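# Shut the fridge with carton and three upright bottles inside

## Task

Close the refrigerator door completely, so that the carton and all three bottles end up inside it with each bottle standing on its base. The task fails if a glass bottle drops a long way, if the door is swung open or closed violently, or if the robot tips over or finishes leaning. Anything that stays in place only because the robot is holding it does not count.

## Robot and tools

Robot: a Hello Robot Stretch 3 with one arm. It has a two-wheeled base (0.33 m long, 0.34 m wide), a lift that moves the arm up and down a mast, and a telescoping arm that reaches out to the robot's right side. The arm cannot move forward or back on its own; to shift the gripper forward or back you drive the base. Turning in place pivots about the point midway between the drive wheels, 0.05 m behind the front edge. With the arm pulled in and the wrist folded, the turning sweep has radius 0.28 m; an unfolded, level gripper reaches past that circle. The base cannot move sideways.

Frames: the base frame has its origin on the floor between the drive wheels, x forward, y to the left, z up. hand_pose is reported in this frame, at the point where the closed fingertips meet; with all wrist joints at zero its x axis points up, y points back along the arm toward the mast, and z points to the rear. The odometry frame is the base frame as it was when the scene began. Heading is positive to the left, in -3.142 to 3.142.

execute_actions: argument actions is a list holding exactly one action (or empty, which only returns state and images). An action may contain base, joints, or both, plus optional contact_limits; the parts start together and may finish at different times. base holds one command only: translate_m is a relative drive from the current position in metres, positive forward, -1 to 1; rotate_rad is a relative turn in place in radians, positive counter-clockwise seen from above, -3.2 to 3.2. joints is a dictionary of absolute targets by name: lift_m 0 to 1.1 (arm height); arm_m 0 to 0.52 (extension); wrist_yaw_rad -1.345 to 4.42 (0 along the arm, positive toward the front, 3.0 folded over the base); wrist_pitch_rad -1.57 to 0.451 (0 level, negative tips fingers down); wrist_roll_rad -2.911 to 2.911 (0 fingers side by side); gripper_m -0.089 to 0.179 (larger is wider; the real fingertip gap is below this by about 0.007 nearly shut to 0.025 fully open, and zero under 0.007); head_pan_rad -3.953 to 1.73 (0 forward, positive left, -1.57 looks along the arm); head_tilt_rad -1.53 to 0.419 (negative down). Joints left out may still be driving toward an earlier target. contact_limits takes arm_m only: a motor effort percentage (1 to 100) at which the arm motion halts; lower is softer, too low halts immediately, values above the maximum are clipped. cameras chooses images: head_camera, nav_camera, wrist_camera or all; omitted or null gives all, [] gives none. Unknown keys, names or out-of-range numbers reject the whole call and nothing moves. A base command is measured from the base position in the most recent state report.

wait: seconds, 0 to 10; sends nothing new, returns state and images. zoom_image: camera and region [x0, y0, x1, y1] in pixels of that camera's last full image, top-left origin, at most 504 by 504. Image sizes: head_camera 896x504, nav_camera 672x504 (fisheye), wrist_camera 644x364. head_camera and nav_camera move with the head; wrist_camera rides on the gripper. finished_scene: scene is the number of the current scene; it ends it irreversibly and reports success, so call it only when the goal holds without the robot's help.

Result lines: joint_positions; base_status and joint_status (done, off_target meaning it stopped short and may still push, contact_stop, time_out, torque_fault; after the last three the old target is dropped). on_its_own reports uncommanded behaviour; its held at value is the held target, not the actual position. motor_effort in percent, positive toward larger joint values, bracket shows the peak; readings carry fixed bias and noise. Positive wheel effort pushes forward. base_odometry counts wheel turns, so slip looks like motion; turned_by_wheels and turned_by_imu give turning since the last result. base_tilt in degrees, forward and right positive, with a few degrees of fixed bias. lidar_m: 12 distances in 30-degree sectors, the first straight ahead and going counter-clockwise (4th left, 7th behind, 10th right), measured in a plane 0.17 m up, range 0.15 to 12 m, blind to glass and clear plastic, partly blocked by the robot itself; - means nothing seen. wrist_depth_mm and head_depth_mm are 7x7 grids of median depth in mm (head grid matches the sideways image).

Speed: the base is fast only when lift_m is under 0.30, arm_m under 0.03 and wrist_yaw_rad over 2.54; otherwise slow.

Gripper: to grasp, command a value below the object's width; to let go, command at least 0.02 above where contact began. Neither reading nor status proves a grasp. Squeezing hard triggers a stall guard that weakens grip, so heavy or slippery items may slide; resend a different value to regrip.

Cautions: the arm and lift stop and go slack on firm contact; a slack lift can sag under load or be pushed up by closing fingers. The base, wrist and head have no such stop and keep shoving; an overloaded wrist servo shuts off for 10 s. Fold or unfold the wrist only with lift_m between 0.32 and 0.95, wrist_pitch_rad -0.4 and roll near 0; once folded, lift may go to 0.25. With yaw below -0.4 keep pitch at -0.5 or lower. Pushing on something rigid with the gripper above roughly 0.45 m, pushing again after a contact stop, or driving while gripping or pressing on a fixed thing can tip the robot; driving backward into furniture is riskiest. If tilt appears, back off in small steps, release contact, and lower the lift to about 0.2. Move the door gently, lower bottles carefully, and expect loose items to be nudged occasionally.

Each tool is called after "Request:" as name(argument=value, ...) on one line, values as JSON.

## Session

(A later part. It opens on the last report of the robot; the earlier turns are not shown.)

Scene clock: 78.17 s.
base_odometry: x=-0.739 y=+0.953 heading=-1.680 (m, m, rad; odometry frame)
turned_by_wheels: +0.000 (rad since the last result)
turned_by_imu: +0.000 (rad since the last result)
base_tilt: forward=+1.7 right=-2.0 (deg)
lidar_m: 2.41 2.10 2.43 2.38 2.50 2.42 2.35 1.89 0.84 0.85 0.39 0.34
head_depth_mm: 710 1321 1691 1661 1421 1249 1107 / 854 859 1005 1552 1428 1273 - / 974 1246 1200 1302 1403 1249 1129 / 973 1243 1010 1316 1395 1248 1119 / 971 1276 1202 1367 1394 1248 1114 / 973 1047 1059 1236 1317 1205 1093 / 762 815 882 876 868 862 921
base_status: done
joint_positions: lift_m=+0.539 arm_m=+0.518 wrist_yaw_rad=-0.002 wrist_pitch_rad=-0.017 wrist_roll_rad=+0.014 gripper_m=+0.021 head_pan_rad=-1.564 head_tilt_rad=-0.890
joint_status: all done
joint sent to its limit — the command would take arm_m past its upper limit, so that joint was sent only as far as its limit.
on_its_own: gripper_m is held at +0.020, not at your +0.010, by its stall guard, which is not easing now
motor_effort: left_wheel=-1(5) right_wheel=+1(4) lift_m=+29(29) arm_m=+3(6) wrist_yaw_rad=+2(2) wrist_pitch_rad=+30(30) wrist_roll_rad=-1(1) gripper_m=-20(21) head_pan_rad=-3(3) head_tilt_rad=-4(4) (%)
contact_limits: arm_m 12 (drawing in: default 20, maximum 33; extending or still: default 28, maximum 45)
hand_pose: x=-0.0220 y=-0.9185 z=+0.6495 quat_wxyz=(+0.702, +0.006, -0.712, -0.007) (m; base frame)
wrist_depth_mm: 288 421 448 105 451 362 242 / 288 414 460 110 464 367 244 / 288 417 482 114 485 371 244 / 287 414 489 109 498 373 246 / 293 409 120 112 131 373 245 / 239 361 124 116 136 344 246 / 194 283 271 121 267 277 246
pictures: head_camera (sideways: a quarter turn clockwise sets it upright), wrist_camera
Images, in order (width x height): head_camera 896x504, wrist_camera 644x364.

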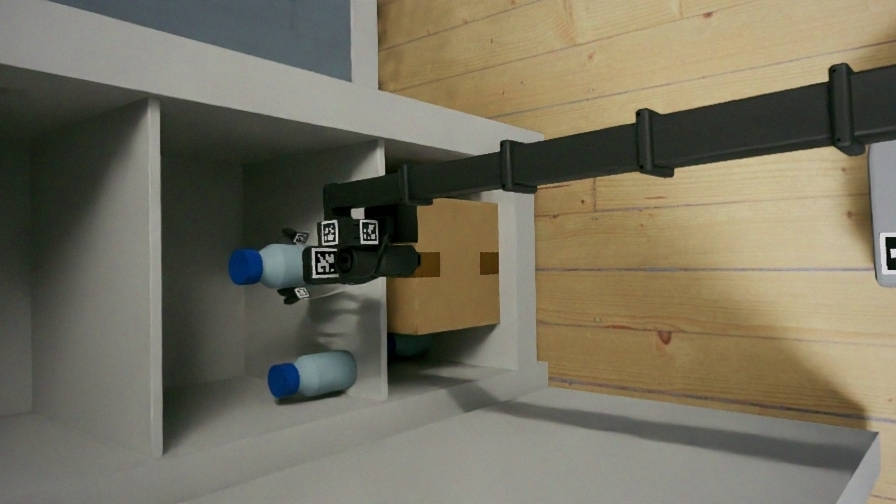

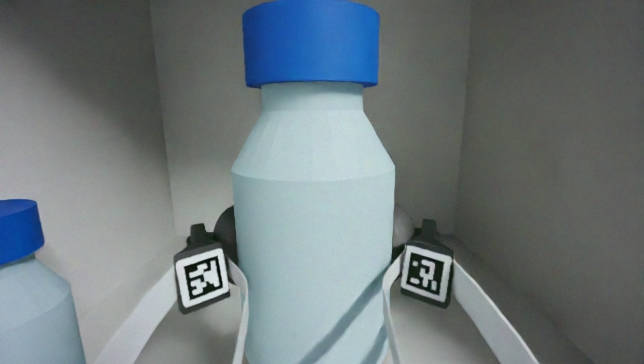

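Request:
execute_actions(actions=[{"joints":{"lift_m":0.455,"wrist_pitch_rad":0}}], cameras=[])

Request:
execute_actions(actions=[{"joints":{"gripper_m":0.11}}], cameras=[])

Request:
execute_actions(actions=[{"joints":{"arm_m":0}}], cameras=["wrist_camera"])

Request:
execute_actions(actions=[{"joints":{"wrist_yaw_rad":2.2,"gripper_m":0}}], cameras=[])

Request:
execute_actions(actions=[{"base":{"rotate_rad":0.3}}], cameras=[])

Request:
execute_actions(actions=[{"base":{"translate_m":0.48}}], cameras=[])

Request:
execute_actions(actions=[{"base":{"rotate_rad":-0.32},"joints":{"wrist_yaw_rad":0,"arm_m":0.13}}], cameras=["nav_camera"])

Request:
execute_actions(actions=[{"base":{"translate_m":-0.48}}], cameras=["nav_camera"])

Request:
execute_actions(actions=[{"joints":{"arm_m":0.27}}], cameras=[])

Request:
execute_actions(actions=[{"base":{"translate_m":-0.1},"joints":{"arm_m":0.42}}], cameras=["nav_camera"])

Scene clock: 93.13 s.
base_odometry: x=-0.739 y=+0.953 heading=-1.680 (m, m, rad; odometry frame)
turned_by_wheels: +0.000 (rad since the last result)
turned_by_imu: +0.000 (rad since the last result)
base_tilt: forward=+1.7 right=-2.0 (deg)
lidar_m: 2.40 2.10 2.43 2.38 2.50 2.41 2.35 1.88 0.84 0.86 0.39 0.34
head_depth_mm: 709 1324 1696 1671 1425 1243 1112 / 854 860 1005 1550 1422 1250 1129 / 970 1248 1198 1402 1394 1236 1130 / 974 1275 1135 1365 1391 1249 1121 / 973 1271 1205 1365 1399 1251 1107 / 974 1045 1061 1236 1316 1205 1096 / 764 812 885 874 866 861 919
base_status: not commanded
joint_positions: lift_m=+0.455 arm_m=+0.518 wrist_yaw_rad=-0.002 wrist_pitch_rad=-0.033 wrist_roll_rad=+0.014 gripper_m=+0.021 head_pan_rad=-1.564 head_tilt_rad=-0.890
joint_status: all done
on_its_own: gripper_m is held at +0.020, not at your +0.010, by its stall guard, which is not easing now
motor_effort: left_wheel=-1(1) right_wheel=+1(2) lift_m=+13(25) arm_m=+3(3) wrist_yaw_rad=+0(1) wrist_pitch_rad=+17(30) wrist_roll_rad=+0(1) gripper_m=-22(21) head_pan_rad=-3(2) head_tilt_rad=-4(3) (%)
hand_pose: x=-0.0220 y=-0.9180 z=+0.5617 quat_wxyz=(+0.702, +0.011, -0.712, -0.013) (m; base frame)
wrist_depth_mm: 288 421 440 103 450 363 243 / 289 414 467 109 472 369 244 / 289 415 477 114 480 368 244 / 294 388 386 108 417 371 245 / 247 289 120 111 195 280 239 / 190 203 124 116 137 199 197 / 157 156 149 121 148 154 152
pictures: none
No camera images: the call's "cameras" was empty. Leave "cameras" out to get every camera's image.

Scene clock: 94.53 s.
base_odometry: x=-0.739 y=+0.953 heading=-1.680 (m, m, rad; odometry frame)
turned_by_wheels: +0.000 (rad since the last result)
turned_by_imu: +0.000 (rad since the last result)
base_tilt: forward=+1.7 right=-2.0 (deg)
lidar_m: 2.40 2.10 2.42 2.38 2.50 2.41 2.35 1.89 0.84 0.85 0.39 0.34
head_depth_mm: 709 1324 1688 1664 1425 1247 1110 / 850 860 1005 1555 1422 1246 1130 / 974 1246 1204 1397 1400 1238 1127 / 975 1271 1135 1360 1393 1249 1121 / 974 1269 1200 1368 1401 1246 1110 / 972 1043 1060 1239 1315 1209 1097 / 762 813 881 874 866 862 920
base_status: not commanded
joint_positions: lift_m=+0.455 arm_m=+0.518 wrist_yaw_rad=-0.002 wrist_pitch_rad=-0.023 wrist_roll_rad=+0.014 gripper_m=+0.110 head_pan_rad=-1.564 head_tilt_rad=-0.890
joint_status: all done
motor_effort: left_wheel=-1(1) right_wheel=+1(1) lift_m=+12(12) arm_m=+3(3) wrist_yaw_rad=+2(2) wrist_pitch_rad=+12(17) wrist_roll_rad=-1(1) gripper_m=+1(85) head_pan_rad=-3(3) head_tilt_rad=-3(3) (%)
hand_pose: x=-0.0220 y=-0.9183 z=+0.5643 quat_wxyz=(+0.702, +0.007, -0.712, -0.009) (m; base frame)
wrist_depth_mm: 289 416 446 109 453 367 242 / 291 416 463 112 469 366 243 / 287 411 481 119 486 371 245 / 295 407 405 113 441 367 244 / 267 327 129 116 250 289 244 / 190 224 165 120 185 217 202 / 169 161 153 125 152 158 157
pictures: none
No camera images: the call's "cameras" was empty. Leave "cameras" out to get every camera's image.

Scene clock: 99.53 s.
base_odometry: x=-0.739 y=+0.953 heading=-1.680 (m, m, rad; odometry frame)
turned_by_wheels: +0.000 (rad since the last result)
turned_by_imu: +0.000 (rad since the last result)
base_tilt: forward=+1.7 right=-2.1 (deg)
lidar_m: 2.41 2.10 2.43 2.38 2.50 2.41 2.35 1.89 0.84 0.85 0.39 0.34
head_depth_mm: 711 1324 1686 1668 1425 1249 1112 / 855 863 1008 1557 1422 1246 1140 / 974 1247 1199 1407 1402 1248 - / 974 1276 1105 1277 1396 1293 1119 / 977 1267 1197 1358 1399 1247 1115 / 968 1044 1062 1237 1313 1208 1094 / 763 813 882 873 868 863 918
base_status: not commanded
joint_positions: lift_m=+0.455 arm_m=+0.000 wrist_yaw_rad=-0.002 wrist_pitch_rad=-0.021 wrist_roll_rad=+0.014 gripper_m=+0.110 head_pan_rad=-1.564 head_tilt_rad=-0.890
joint_status: all done
motor_effort: left_wheel=-1(1) right_wheel=+1(1) lift_m=+12(12) arm_m=-3(4) wrist_yaw_rad=+1(2) wrist_pitch_rad=+11(12) wrist_roll_rad=-1(1) gripper_m=+0(1) head_pan_rad=-2(2) head_tilt_rad=-3(3) (%)
hand_pose: x=-0.0220 y=-0.4009 z=+0.5646 quat_wxyz=(+0.702, +0.007, -0.712, -0.009) (m; base frame)
wrist_depth_mm: 367 519 811 935 660 - - / 365 542 907 970 672 - - / 367 523 701 - 670 - - / 365 521 660 831 619 - - / 364 482 780 669 796 - - / 364 453 775 670 808 - - / 346 553 704 694 687 908 886
pictures: wrist_camera
Images, in order (width x height): wrist_camera 644x364.

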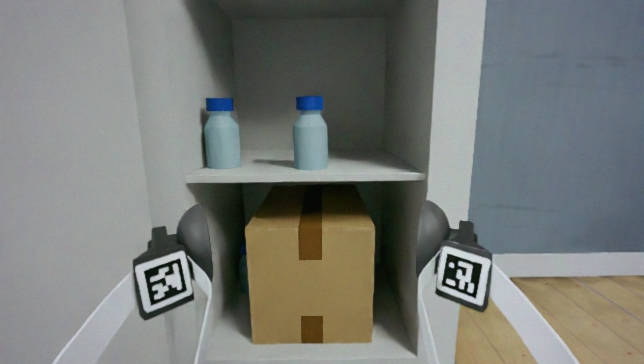

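Scene clock: 101.63 s.
base_odometry: x=-0.739 y=+0.953 heading=-1.680 (m, m, rad; odometry frame)
turned_by_wheels: +0.000 (rad since the last result)
turned_by_imu: +0.000 (rad since the last result)
base_tilt: forward=+1.6 right=-2.1 (deg)
lidar_m: 2.41 2.10 2.43 2.38 2.49 2.41 2.34 1.88 0.84 0.85 0.39 0.34
head_depth_mm: 711 1327 1686 1658 1428 1251 1113 / 853 862 1009 1552 1427 1249 1139 / 971 1251 1201 1408 1395 1246 - / 975 1270 1102 1275 1400 1273 - / 974 1265 1201 1362 1399 1249 1132 / 972 1046 1062 1241 1314 1205 1097 / 763 814 883 876 867 860 920
base_status: not commanded
joint_positions: lift_m=+0.455 arm_m=+0.000 wrist_yaw_rad=+2.196 wrist_pitch_rad=-0.021 wrist_roll_rad=+0.014 gripper_m=+0.000 head_pan_rad=-1.564 head_tilt_rad=-0.890
joint_status: all done
motor_effort: left_wheel=-1(1) right_wheel=+2(1) lift_m=+13(13) arm_m=-3(3) wrist_yaw_rad=+3(2) wrist_pitch_rad=+11(11) wrist_roll_rad=-1(1) gripper_m=-3(84) head_pan_rad=-2(2) head_tilt_rad=-4(3) (%)
hand_pose: x=+0.1859 y=+0.0044 z=+0.5646 quat_wxyz=(+0.327, +0.637, -0.317, +0.622) (m; base frame)
wrist_depth_mm: - - - - - - - / - - - - - - - / - - - - - - - / - - - - - - - / - - - - - - - / - - - - - - - / 921 930 926 911 911 901 888
pictures: none
No camera images: the call's "cameras" was empty. Leave "cameras" out to get every camera's image.

Scene clock: 103.20 s.
base_odometry: x=-0.739 y=+0.953 heading=-1.380 (m, m, rad; odometry frame)
turned_by_wheels: +0.300 (rad since the last result)
turned_by_imu: +0.293 (rad since the last result)
base_tilt: forward=+1.8 right=-1.9 (deg)
lidar_m: 2.10 2.63 2.38 2.40 2.61 2.35 2.35 1.53 0.84 0.52 0.34 2.41
head_depth_mm: 977 1209 1201 1208 1356 1248 1116 / 972 1241 1138 1208 1366 1249 1138 / 932 1256 1138 1308 1395 1249 - / 776 901 1069 1340 1427 1269 - / 664 737 832 956 1119 1206 1125 / 527 571 627 693 777 881 1078 / 437 467 503 544 596 694 1113
base_status: done
joint_positions: lift_m=+0.455 arm_m=+0.000 wrist_yaw_rad=+2.197 wrist_pitch_rad=-0.021 wrist_roll_rad=+0.014 gripper_m=+0.000 head_pan_rad=-1.564 head_tilt_rad=-0.890
joint_status: not commanded
motor_effort: left_wheel=-1(5) right_wheel=+1(5) lift_m=+13(13) arm_m=-3(3) wrist_yaw_rad=+1(2) wrist_pitch_rad=+11(11) wrist_roll_rad=-1(1) gripper_m=-2(2) head_pan_rad=-3(3) head_tilt_rad=-3(4) (%)
hand_pose: x=+0.1859 y=+0.0045 z=+0.5646 quat_wxyz=(+0.327, +0.637, -0.317, +0.622) (m; base frame)
wrist_depth_mm: - - - - - - - / - - - - - - - / - - - - - - - / - - - - - - - / - - - - - - - / - - - - - - - / 934 920 891 934 918 892 895
pictures: none
No camera images: the call's "cameras" was empty. Leave "cameras" out to get every camera's image.

Scene clock: 108.97 s.
base_odometry: x=-0.648 y=+0.481 heading=-1.380 (m, m, rad; odometry frame)
turned_by_wheels: +0.000 (rad since the last result)
turned_by_imu: -0.001 (rad since the last result)
base_tilt: forward=+1.8 right=-2.0 (deg)
lidar_m: 1.62 2.36 2.20 2.24 2.71 2.80 2.75 0.37 0.35 1.54 1.86 1.96
head_depth_mm: 1300 1455 1335 678 604 728 1112 / 1335 1535 1802 1666 1343 930 1107 / 1375 1592 1838 1661 1423 1248 - / 1414 1635 1887 1668 1428 1274 - / 1455 1693 1921 1668 1429 1245 1132 / 1495 1748 1938 1659 1419 1250 1113 / 1539 1822 1986 1667 1430 1254 1113
base_status: done
joint_positions: lift_m=+0.455 arm_m=+0.000 wrist_yaw_rad=+2.197 wrist_pitch_rad=-0.021 wrist_roll_rad=+0.014 gripper_m=+0.000 head_pan_rad=-1.564 head_tilt_rad=-0.890
joint_status: not commanded
motor_effort: left_wheel=-1(3) right_wheel=+0(5) lift_m=+13(12) arm_m=-3(3) wrist_yaw_rad=+2(3) wrist_pitch_rad=+11(11) wrist_roll_rad=-1(1) gripper_m=-3(2) head_pan_rad=-3(3) head_tilt_rad=-4(3) (%)
hand_pose: x=+0.1859 y=+0.0045 z=+0.5646 quat_wxyz=(+0.327, +0.637, -0.317, +0.622) (m; base frame)
wrist_depth_mm: - - - - - - - / - - - - - - - / - - - - - - - / - - - - - - - / - - - - - - - / - - - - - - - / 924 927 916 916 906 906 898
pictures: none
No camera images: the call's "cameras" was empty. Leave "cameras" out to get every camera's image.

Scene clock: 111.17 s.
base_odometry: x=-0.648 y=+0.481 heading=-1.700 (m, m, rad; odometry frame)
turned_by_wheels: -0.320 (rad since the last result)
turned_by_imu: -0.313 (rad since the last result)
base_tilt: forward=+1.7 right=-2.1 (deg)
lidar_m: 1.95 1.62 2.28 2.20 2.33 2.89 2.80 2.14 0.35 0.41 1.59 2.02
head_depth_mm: 291 318 380 1500 1428 1251 1110 / 381 390 401 486 618 1248 1130 / 323 517 533 729 776 - 1116 / 1356 1569 1818 1667 1428 1204 1120 / 1352 1560 1832 1665 1428 1252 1118 / 1342 1552 1839 1665 1425 1250 1109 / 1342 1554 1837 1662 1421 1251 1111
base_status: done
joint_positions: lift_m=+0.455 arm_m=+0.130 wrist_yaw_rad=+0.004 wrist_pitch_rad=-0.021 wrist_roll_rad=+0.014 gripper_m=+0.000 head_pan_rad=-1.564 head_tilt_rad=-0.890
joint_status: all done
motor_effort: left_wheel=+1(5) right_wheel=-1(5) lift_m=+12(12) arm_m=+3(4) wrist_yaw_rad=-3(4) wrist_pitch_rad=+11(11) wrist_roll_rad=-1(1) gripper_m=-2(1) head_pan_rad=-3(2) head_tilt_rad=-4(3) (%)
hand_pose: x=-0.0205 y=-0.5303 z=+0.5647 quat_wxyz=(+0.702, +0.009, -0.712, -0.007) (m; base frame)
wrist_depth_mm: - - - - 272 140 94 / - - - - 276 141 94 / - - - - 277 142 95 / - - - - 280 142 95 / - - - - 280 143 95 / - - - - 247 144 96 / 910 927 917 904 332 144 95
pictures: nav_camera (sideways: a quarter turn counterclockwise sets it upright)
Images, in order (width x height): nav_camera 672x504.

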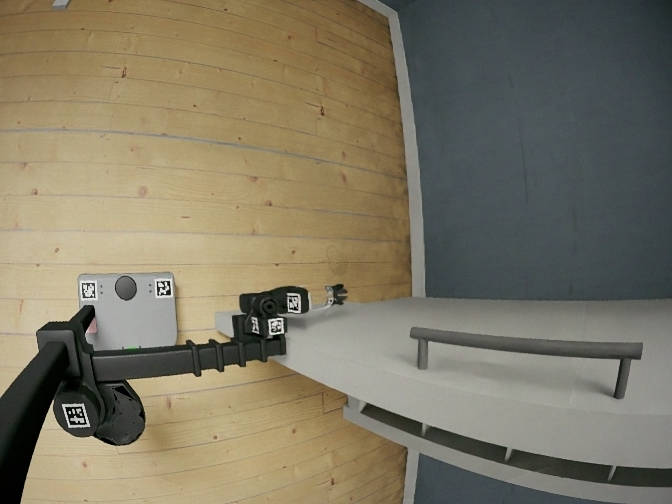

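Scene clock: 117.03 s.
base_odometry: x=-0.586 y=+0.957 heading=-1.700 (m, m, rad; odometry frame)
turned_by_wheels: +0.000 (rad since the last result)
turned_by_imu: +0.002 (rad since the last result)
base_tilt: forward=+1.8 right=-2.0 (deg)
lidar_m: 2.08 2.08 2.28 2.24 2.33 2.40 2.32 2.13 1.58 0.53 0.82 2.20
head_depth_mm: 1366 1588 1839 1657 1418 1245 1113 / 473 1058 1839 1654 1434 1259 1127 / 465 533 635 801 1344 - 1119 / 486 563 691 854 1102 1208 1117 / 542 638 775 988 1337 1247 1111 / 593 706 879 1165 1389 1246 1112 / 650 794 1014 1626 1430 1249 1111
base_status: done
joint_positions: lift_m=+0.455 arm_m=+0.130 wrist_yaw_rad=+0.003 wrist_pitch_rad=-0.022 wrist_roll_rad=+0.014 gripper_m=+0.000 head_pan_rad=-1.564 head_tilt_rad=-0.890
joint_status: not commanded
motor_effort: left_wheel=+1(8) right_wheel=+0(21) lift_m=+12(12) arm_m=+3(3) wrist_yaw_rad=-2(14) wrist_pitch_rad=+11(12) wrist_roll_rad=-1(1) gripper_m=-2(3) head_pan_rad=-2(3) head_tilt_rad=-4(3) (%)
hand_pose: x=-0.0206 y=-0.5303 z=+0.5646 quat_wxyz=(+0.703, +0.009, -0.712, -0.007) (m; base frame)
wrist_depth_mm: - 344 248 196 163 146 - / - 364 261 204 167 151 - / - 388 273 210 172 157 - / - 414 285 217 176 174 - / - 442 309 - 182 201 - / - 482 345 240 180 - - / 936 527 315 241 201 828 902
pictures: nav_camera (sideways: a quarter turn counterclockwise sets it upright)
Images, in order (width x height): nav_camera 672x504.

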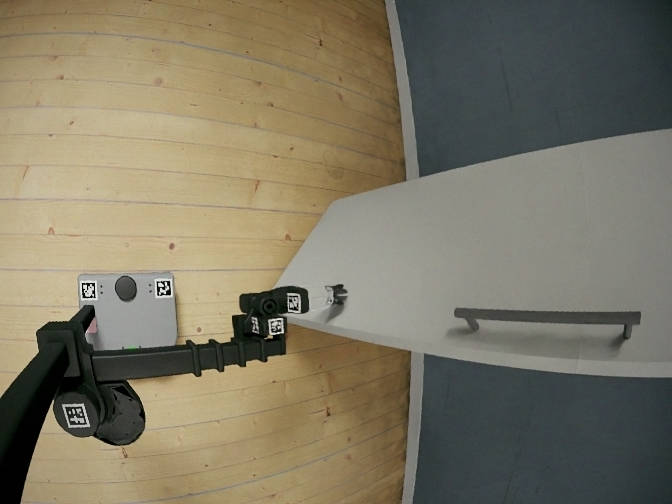

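Scene clock: 119.33 s.
base_odometry: x=-0.586 y=+0.957 heading=-1.700 (m, m, rad; odometry frame)
turned_by_wheels: +0.000 (rad since the last result)
turned_by_imu: +0.000 (rad since the last result)
base_tilt: forward=+1.8 right=-2.1 (deg)
lidar_m: 2.08 2.08 2.28 2.24 2.33 2.40 2.32 2.12 0.79 0.79 0.91 2.20
head_depth_mm: 1339 1579 1831 1670 1424 1255 1115 / 660 775 1007 1632 1424 1248 1132 / 686 791 943 1157 - 1237 1130 / 699 809 965 1166 1370 1247 1122 / 714 830 993 1240 1426 1250 1110 / 730 852 1026 1281 1422 1251 1107 / 742 871 1061 1628 1423 1254 1110
base_status: not commanded
joint_positions: lift_m=+0.455 arm_m=+0.270 wrist_yaw_rad=+0.002 wrist_pitch_rad=-0.022 wrist_roll_rad=+0.014 gripper_m=+0.000 head_pan_rad=-1.564 head_tilt_rad=-0.890
joint_status: all done
motor_effort: left_wheel=+1(3) right_wheel=-1(3) lift_m=+12(13) arm_m=+3(7) wrist_yaw_rad=-2(3) wrist_pitch_rad=+11(14) wrist_roll_rad=-1(1) gripper_m=-2(2) head_pan_rad=-3(3) head_tilt_rad=-3(4) (%)
hand_pose: x=-0.0208 y=-0.6703 z=+0.5645 quat_wxyz=(+0.703, +0.009, -0.712, -0.007) (m; base frame)
wrist_depth_mm: 329 310 289 271 257 245 235 / 344 322 301 281 266 253 244 / 355 332 313 292 274 259 253 / 380 348 323 302 283 268 - / 392 364 341 - 296 276 - / 418 387 355 332 300 287 - / 442 399 362 336 320 295 898
pictures: none
No camera images: the call's "cameras" was empty. Leave "cameras" out to get every camera's image.

Scene clock: 121.70 s.
base_odometry: x=-0.573 y=+1.057 heading=-1.700 (m, m, rad; odometry frame)
turned_by_wheels: +0.000 (rad since the last result)
turned_by_imu: +0.001 (rad since the last result)
base_tilt: forward=+1.9 right=-2.1 (deg)
lidar_m: 2.17 2.18 2.30 2.24 2.33 2.30 2.22 2.12 1.57 0.89 0.93 2.20
head_depth_mm: 1365 1584 1832 1662 1419 1246 1118 / 1352 1581 1841 1660 1421 1257 1133 / 769 925 1176 1666 1423 1250 1127 / 778 905 1071 1248 1425 1249 1125 / 776 901 1068 1320 1424 1252 1113 / 771 893 1060 1308 1427 1250 1111 / 770 891 1058 1311 1419 1250 1114
base_status: done
joint_positions: lift_m=+0.455 arm_m=+0.420 wrist_yaw_rad=+0.002 wrist_pitch_rad=-0.021 wrist_roll_rad=+0.014 gripper_m=+0.000 head_pan_rad=-1.564 head_tilt_rad=-0.890
joint_status: all done
motor_effort: left_wheel=+1(3) right_wheel=+0(3) lift_m=+12(12) arm_m=+3(0) wrist_yaw_rad=-2(2) wrist_pitch_rad=+11(12) wrist_roll_rad=+0(1) gripper_m=-3(3) head_pan_rad=-2(3) head_tilt_rad=-3(4) (%)
hand_pose: x=-0.0209 y=-0.8203 z=+0.5646 quat_wxyz=(+0.703, +0.009, -0.712, -0.007) (m; base frame)
wrist_depth_mm: 210 209 210 212 213 213 829 / 217 216 217 218 220 222 830 / 224 225 226 228 228 230 855 / 232 233 233 235 236 239 920 / 239 241 242 - 245 251 942 / 248 249 250 257 255 947 982 / 260 261 263 263 263 822 886
pictures: nav_camera (sideways: a quarter turn counterclockwise sets it upright)
Images, in order (width x height): nav_camera 672x504.

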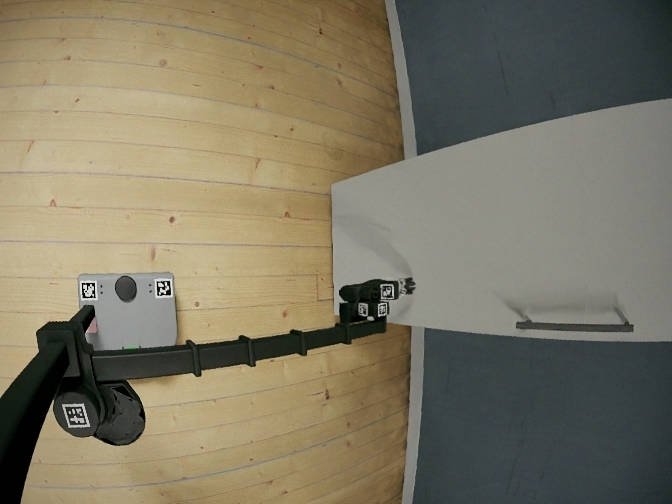

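Request:
finished_scene(scene=2)

The scene is finished: the task was done.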